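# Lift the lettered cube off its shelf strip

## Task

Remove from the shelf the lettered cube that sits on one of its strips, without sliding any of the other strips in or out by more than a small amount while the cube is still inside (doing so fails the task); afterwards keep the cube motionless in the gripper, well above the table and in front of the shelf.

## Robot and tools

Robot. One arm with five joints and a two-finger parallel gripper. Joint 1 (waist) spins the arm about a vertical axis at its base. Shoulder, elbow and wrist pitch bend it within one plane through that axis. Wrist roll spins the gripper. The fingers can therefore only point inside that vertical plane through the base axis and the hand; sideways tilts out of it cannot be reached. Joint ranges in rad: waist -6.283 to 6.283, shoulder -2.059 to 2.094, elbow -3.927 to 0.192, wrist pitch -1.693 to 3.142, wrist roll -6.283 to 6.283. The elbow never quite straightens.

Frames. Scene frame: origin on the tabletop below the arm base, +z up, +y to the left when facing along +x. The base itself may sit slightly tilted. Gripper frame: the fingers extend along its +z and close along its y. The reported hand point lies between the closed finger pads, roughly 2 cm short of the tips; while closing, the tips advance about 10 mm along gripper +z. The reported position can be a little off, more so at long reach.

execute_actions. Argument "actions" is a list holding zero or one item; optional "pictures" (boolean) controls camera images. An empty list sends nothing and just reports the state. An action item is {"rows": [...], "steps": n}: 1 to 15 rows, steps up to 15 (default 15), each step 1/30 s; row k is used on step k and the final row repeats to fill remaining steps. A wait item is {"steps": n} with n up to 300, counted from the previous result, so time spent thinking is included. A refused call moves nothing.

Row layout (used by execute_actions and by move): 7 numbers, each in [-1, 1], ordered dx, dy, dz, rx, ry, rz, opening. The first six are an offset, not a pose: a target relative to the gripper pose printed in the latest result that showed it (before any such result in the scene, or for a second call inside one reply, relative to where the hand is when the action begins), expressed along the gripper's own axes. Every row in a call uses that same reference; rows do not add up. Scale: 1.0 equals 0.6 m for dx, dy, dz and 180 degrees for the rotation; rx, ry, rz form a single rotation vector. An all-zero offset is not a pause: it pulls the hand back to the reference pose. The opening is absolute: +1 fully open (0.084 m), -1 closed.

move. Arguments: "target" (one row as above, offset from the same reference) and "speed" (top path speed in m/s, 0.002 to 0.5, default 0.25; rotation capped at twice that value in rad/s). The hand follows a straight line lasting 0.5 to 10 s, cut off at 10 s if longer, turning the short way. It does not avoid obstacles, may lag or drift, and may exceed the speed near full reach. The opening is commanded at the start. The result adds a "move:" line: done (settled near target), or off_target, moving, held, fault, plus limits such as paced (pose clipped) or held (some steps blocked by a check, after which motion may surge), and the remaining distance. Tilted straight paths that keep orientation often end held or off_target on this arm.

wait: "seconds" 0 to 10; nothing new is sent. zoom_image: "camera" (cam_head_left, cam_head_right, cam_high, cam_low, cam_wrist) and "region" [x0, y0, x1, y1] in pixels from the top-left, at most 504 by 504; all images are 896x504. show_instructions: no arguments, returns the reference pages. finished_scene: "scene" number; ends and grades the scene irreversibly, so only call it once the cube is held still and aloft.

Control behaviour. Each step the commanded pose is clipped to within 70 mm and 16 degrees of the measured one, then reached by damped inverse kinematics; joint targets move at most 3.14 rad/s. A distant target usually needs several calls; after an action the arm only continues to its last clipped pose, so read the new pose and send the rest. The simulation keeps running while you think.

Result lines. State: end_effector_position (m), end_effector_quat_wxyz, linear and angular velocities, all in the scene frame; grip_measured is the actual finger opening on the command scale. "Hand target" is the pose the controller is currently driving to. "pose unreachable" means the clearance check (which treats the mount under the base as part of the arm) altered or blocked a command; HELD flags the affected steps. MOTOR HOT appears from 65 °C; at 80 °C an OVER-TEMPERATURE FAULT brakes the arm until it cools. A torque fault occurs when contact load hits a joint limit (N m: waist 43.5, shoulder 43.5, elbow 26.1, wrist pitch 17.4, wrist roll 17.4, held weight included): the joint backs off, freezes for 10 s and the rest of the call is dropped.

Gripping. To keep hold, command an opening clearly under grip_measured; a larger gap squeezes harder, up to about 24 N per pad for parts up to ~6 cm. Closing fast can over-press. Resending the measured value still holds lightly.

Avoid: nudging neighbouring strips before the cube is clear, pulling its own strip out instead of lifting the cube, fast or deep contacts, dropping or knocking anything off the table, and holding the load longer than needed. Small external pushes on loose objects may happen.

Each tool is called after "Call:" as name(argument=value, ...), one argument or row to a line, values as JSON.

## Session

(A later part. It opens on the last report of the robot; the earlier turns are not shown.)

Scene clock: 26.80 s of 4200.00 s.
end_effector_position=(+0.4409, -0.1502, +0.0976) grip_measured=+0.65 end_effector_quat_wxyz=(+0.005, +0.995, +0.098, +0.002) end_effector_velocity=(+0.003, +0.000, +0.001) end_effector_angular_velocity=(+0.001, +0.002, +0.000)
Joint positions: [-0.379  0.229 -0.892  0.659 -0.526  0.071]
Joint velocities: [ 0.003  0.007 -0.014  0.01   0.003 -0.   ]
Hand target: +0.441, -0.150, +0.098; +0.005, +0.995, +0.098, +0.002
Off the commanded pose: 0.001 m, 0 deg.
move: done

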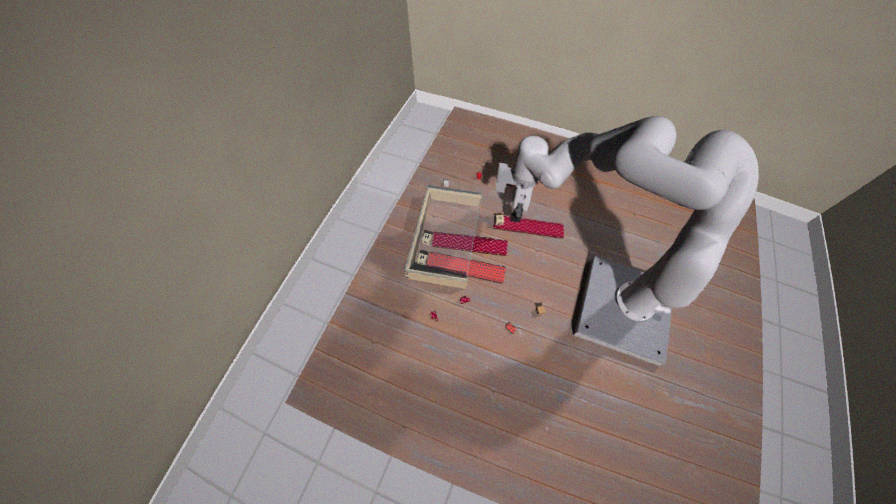

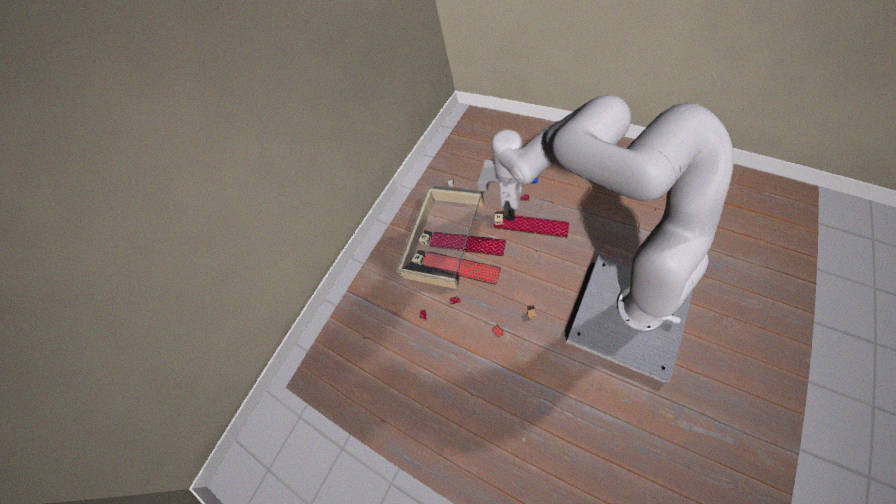

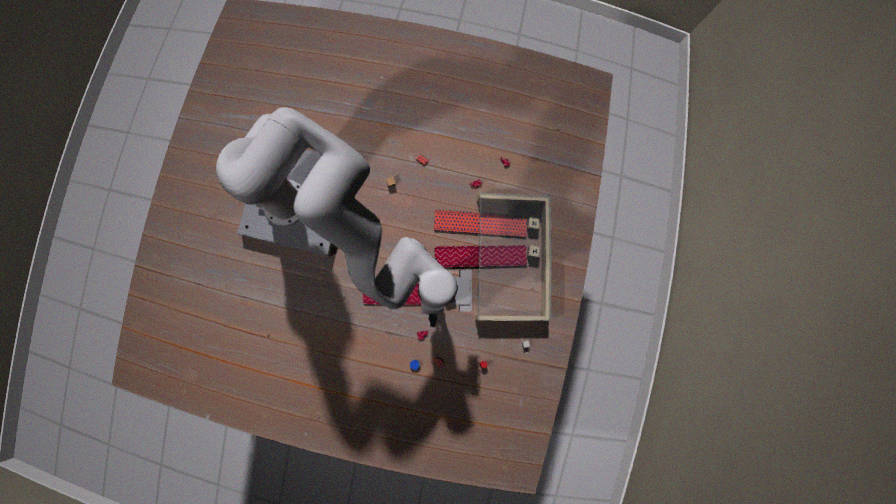

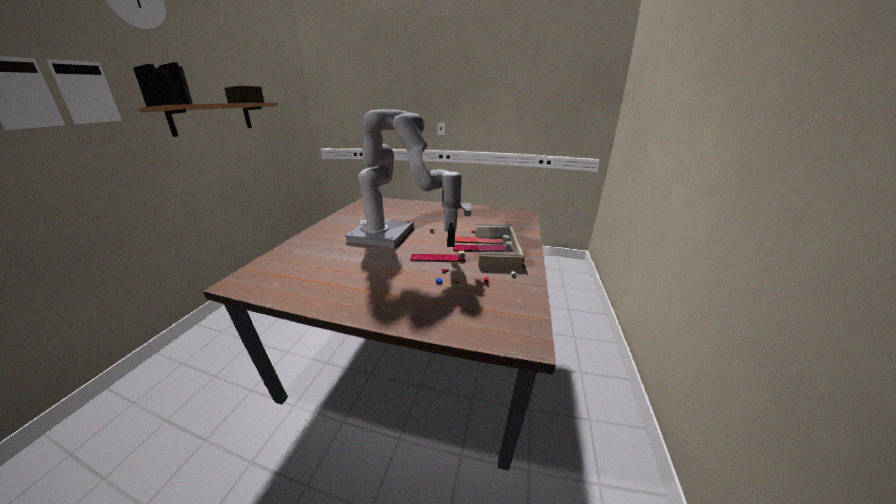

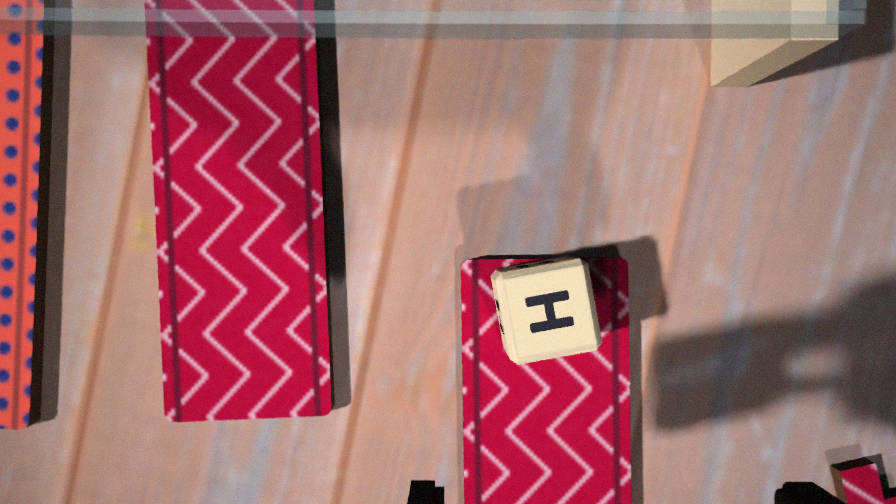

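Call:
move(
  target=[0.071,-0.009,0.106,0,0,-0.055,0.5],
  speed=0.12,
)

Call:
move(
  target=[0,0,0,0,0,0,-0.7],
)

Call:
move(
  target=[0,0,-0.25,0,0,0,-0.7],
)

Scene clock: 33.00 s of 4200.00 s.
end_effector_position=(+0.4818, -0.1370, +0.0343) grip_measured=+0.49 end_effector_quat_wxyz=(+0.005, +0.983, +0.183, +0.002) end_effector_velocity=(+0.001, +0.001, -0.002) end_effector_angular_velocity=(+0.001, +0.002, +0.002)
Joint positions: [-0.327  0.47  -1.028  0.552 -0.646  0.065]
Joint velocities: [ 0.002  0.008 -0.005 -0.    -0.001  0.   ]
Hand target: +0.482, -0.137, +0.034; +0.005, +0.983, +0.184, +0.001
Off the commanded pose: 0.000 m, 0 deg.
After step 90, 1.90 s passed at rest.
move: done

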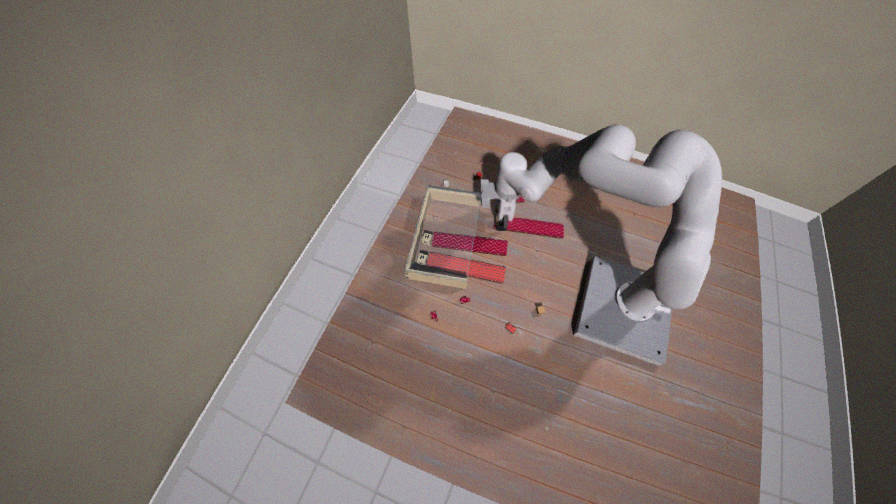

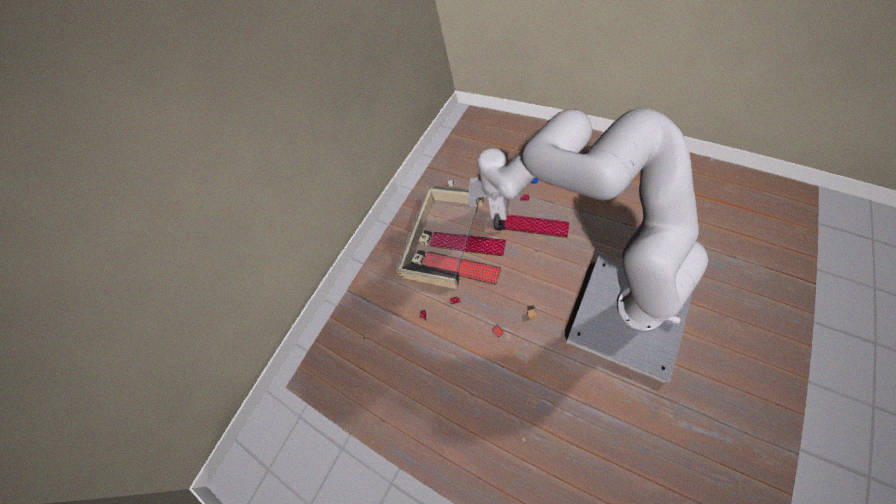

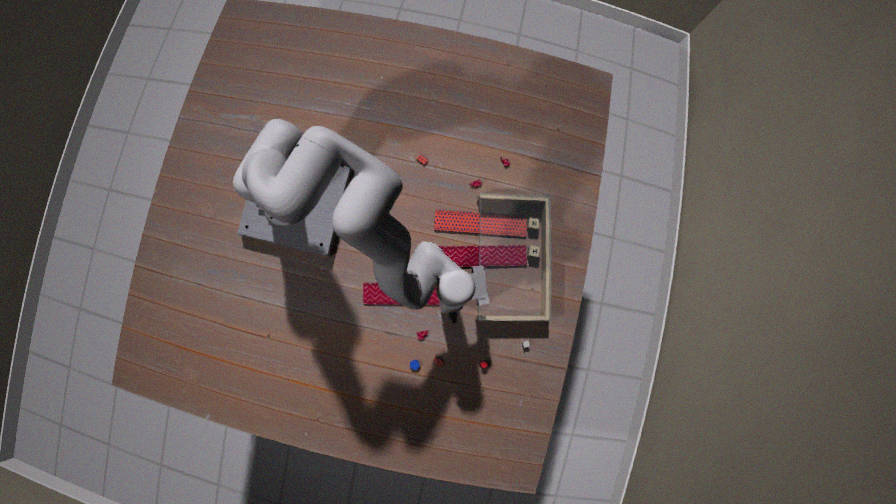

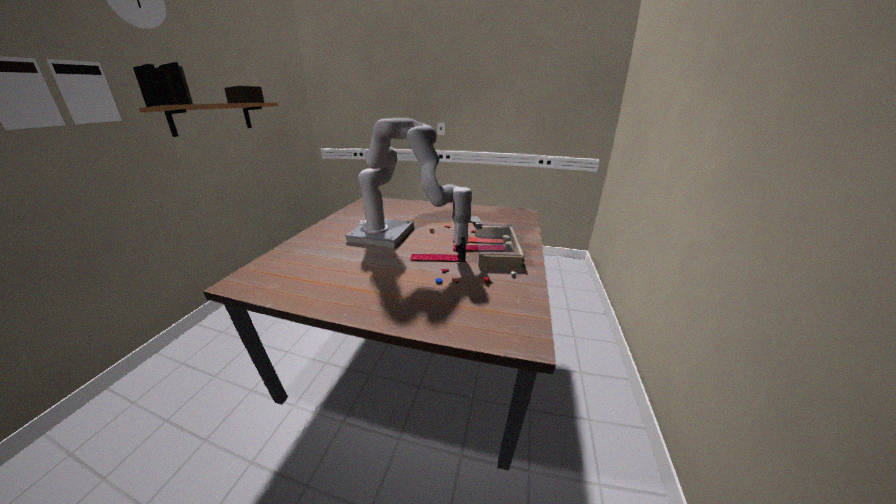

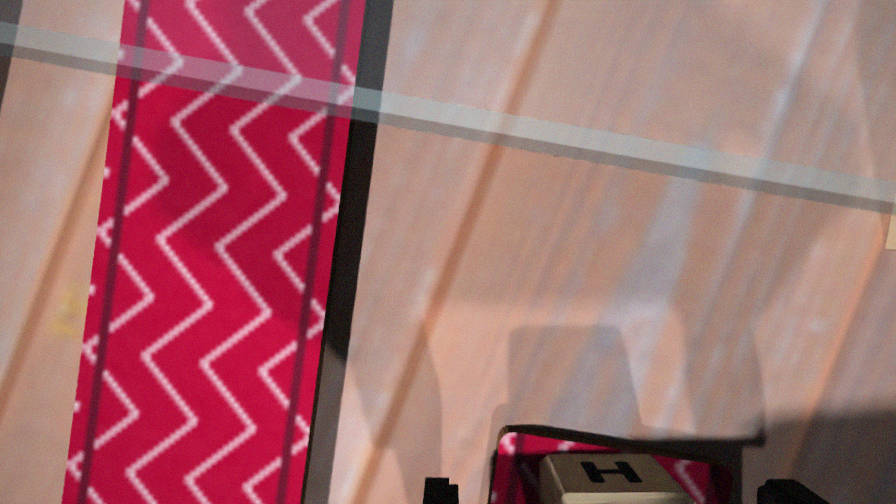

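Scene clock: 33.50 s of 4200.00 s.
end_effector_position=(+0.4818, -0.1370, +0.0343) grip_measured=-0.39 end_effector_quat_wxyz=(+0.005, +0.983, +0.183, +0.002) end_effector_velocity=(-0.000, +0.000, -0.000) end_effector_angular_velocity=(+0.000, +0.000, +0.001)
Joint positions: [-0.327  0.47  -1.028  0.552 -0.646  0.027]
Joint velocities: [ 0.  0.  0. -0. -0.  0.]
Hand target: +0.482, -0.137, +0.034; +0.005, +0.983, +0.183, +0.002
Off the commanded pose: 0.000 m, 0 deg.
move: done

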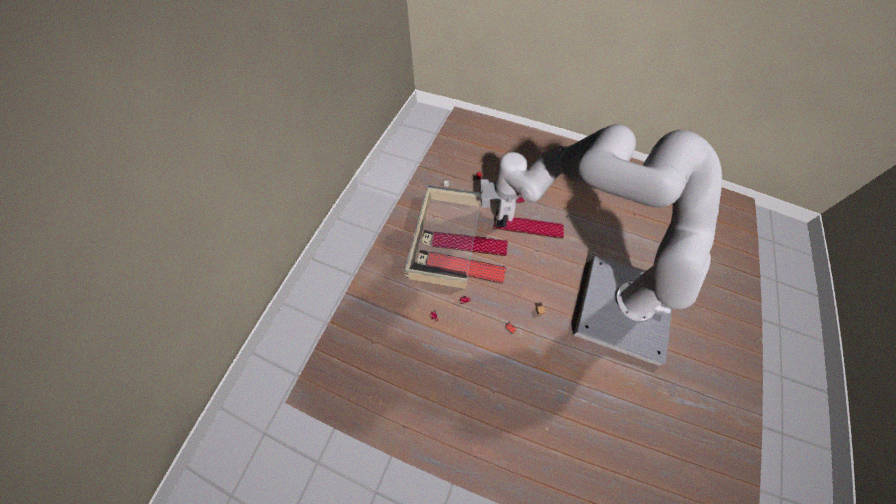

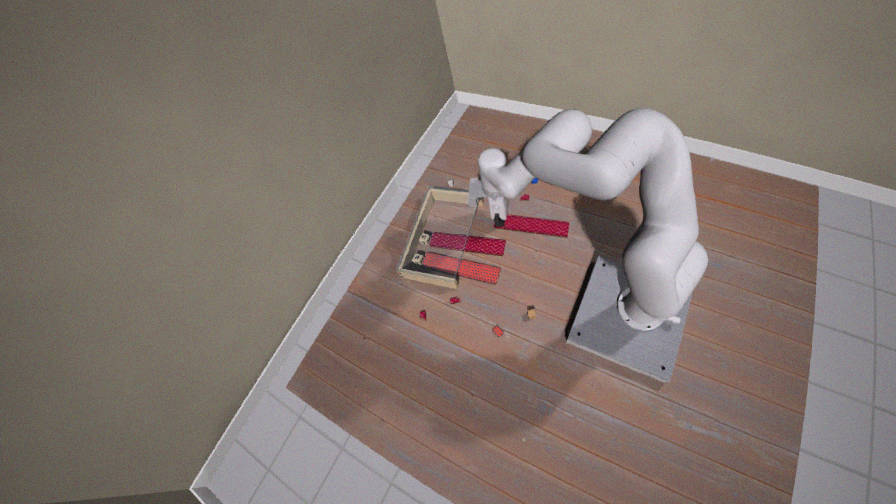

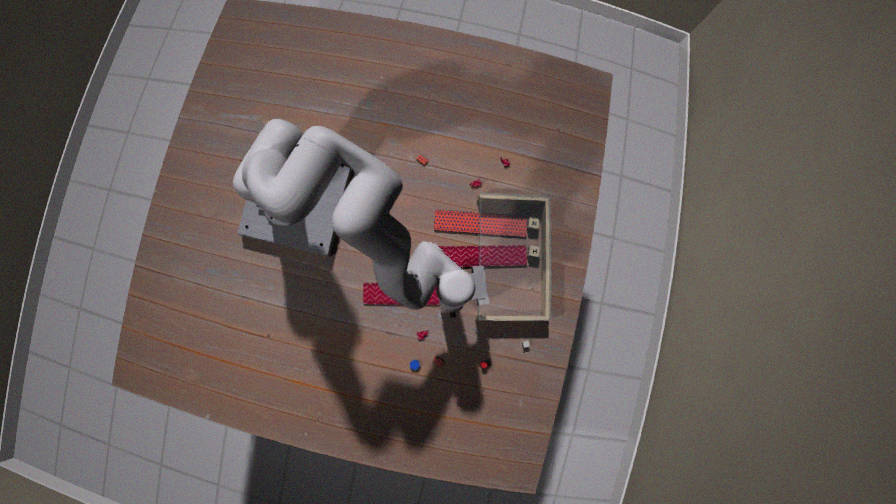

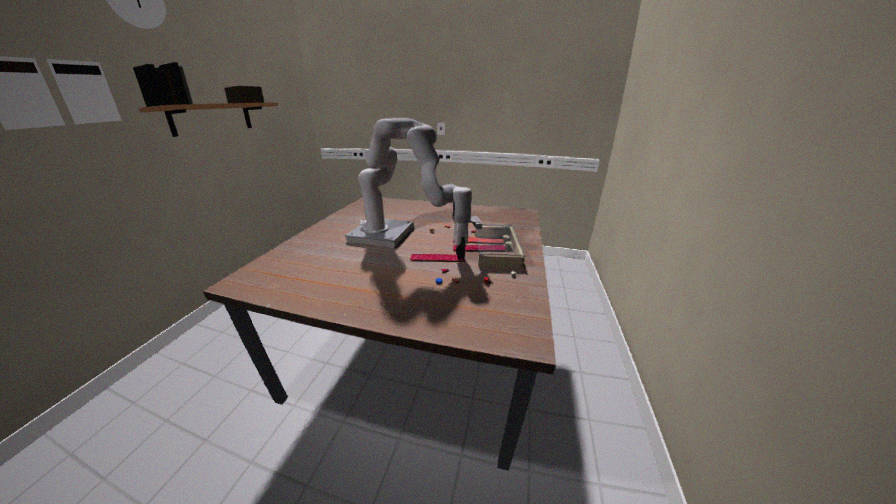

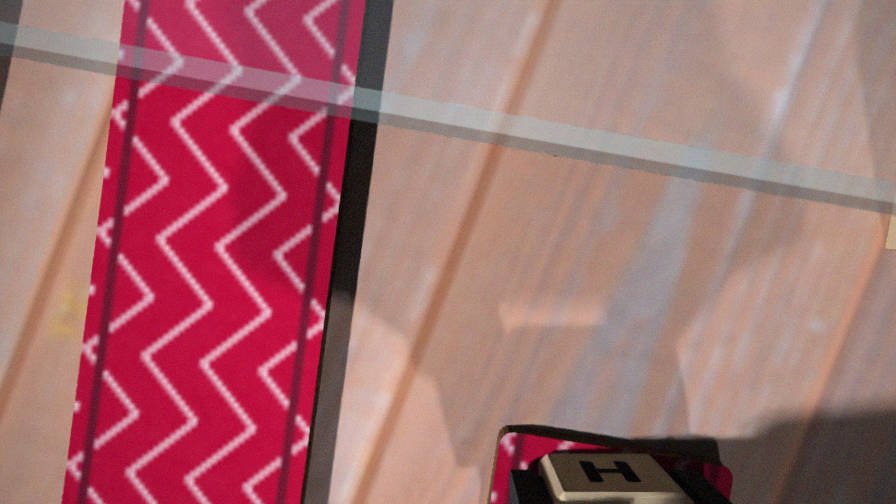

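Scene clock: 34.80 s of 4200.00 s.
end_effector_position=(+0.4810, -0.1357, +0.1839) grip_measured=-0.39 end_effector_quat_wxyz=(+0.005, +0.983, +0.183, +0.001) end_effector_velocity=(+0.001, -0.000, +0.003) end_effector_angular_velocity=(-0.001, -0.003, -0.000)
Joint positions: [-0.327  0.172 -1.105  0.928 -0.646  0.027]
Joint velocities: [-0.    -0.004 -0.004  0.005  0.    -0.   ]
Hand target: +0.481, -0.136, +0.184; +0.005, +0.983, +0.183, +0.002
Off the commanded pose: 0.000 m, 0 deg.
move: done

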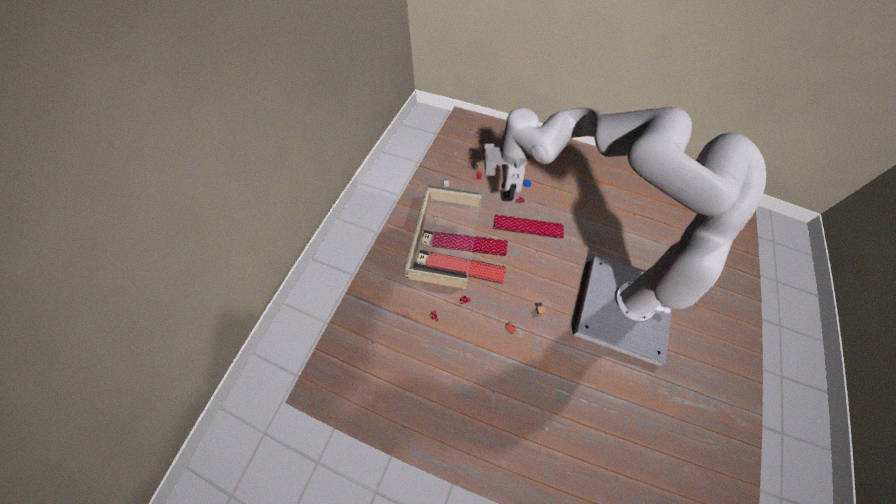

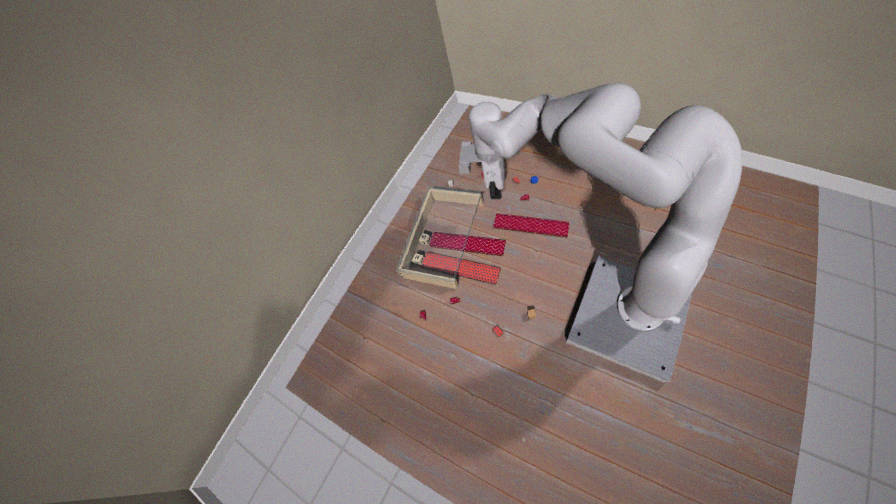

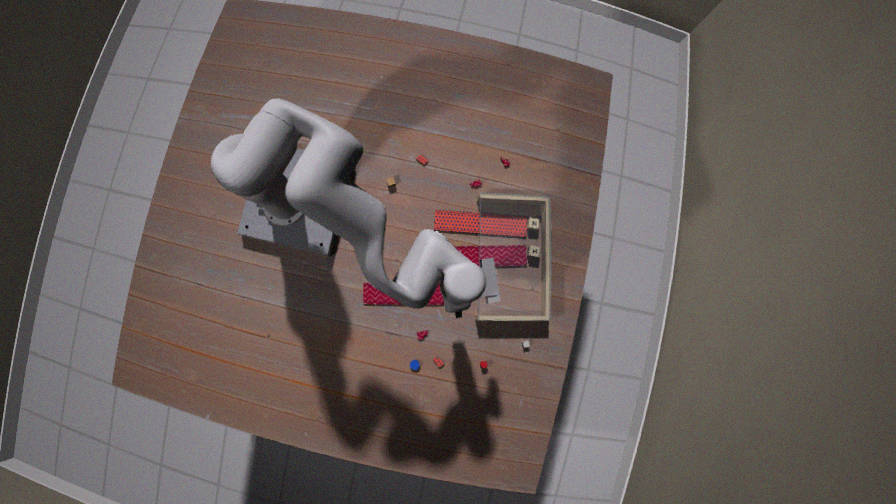

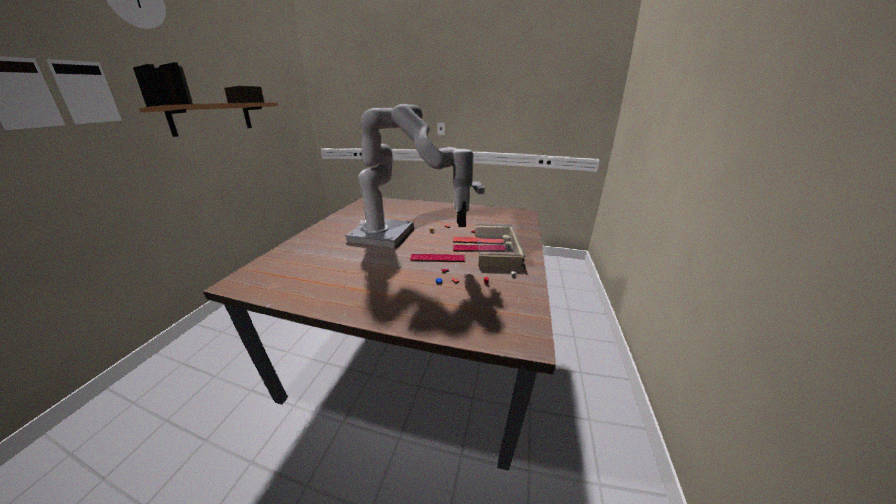

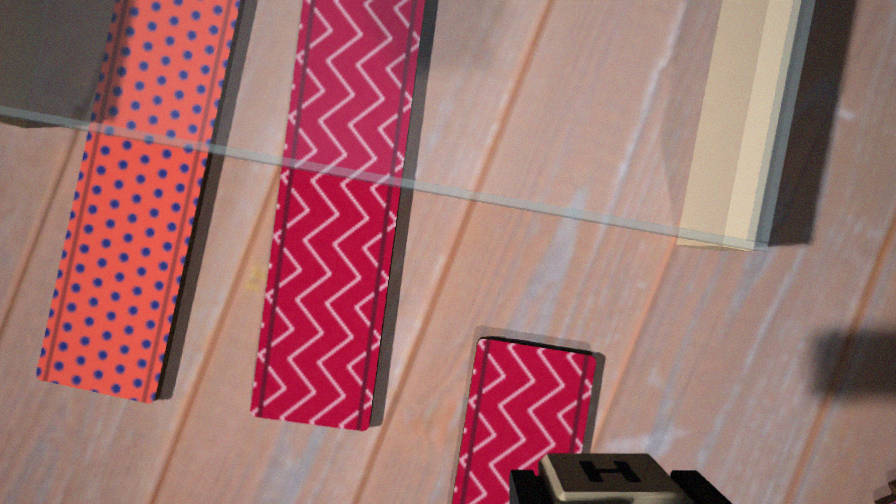

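Call:
finished_scene(
  scene=2,
)

The scene is finished: the task was done.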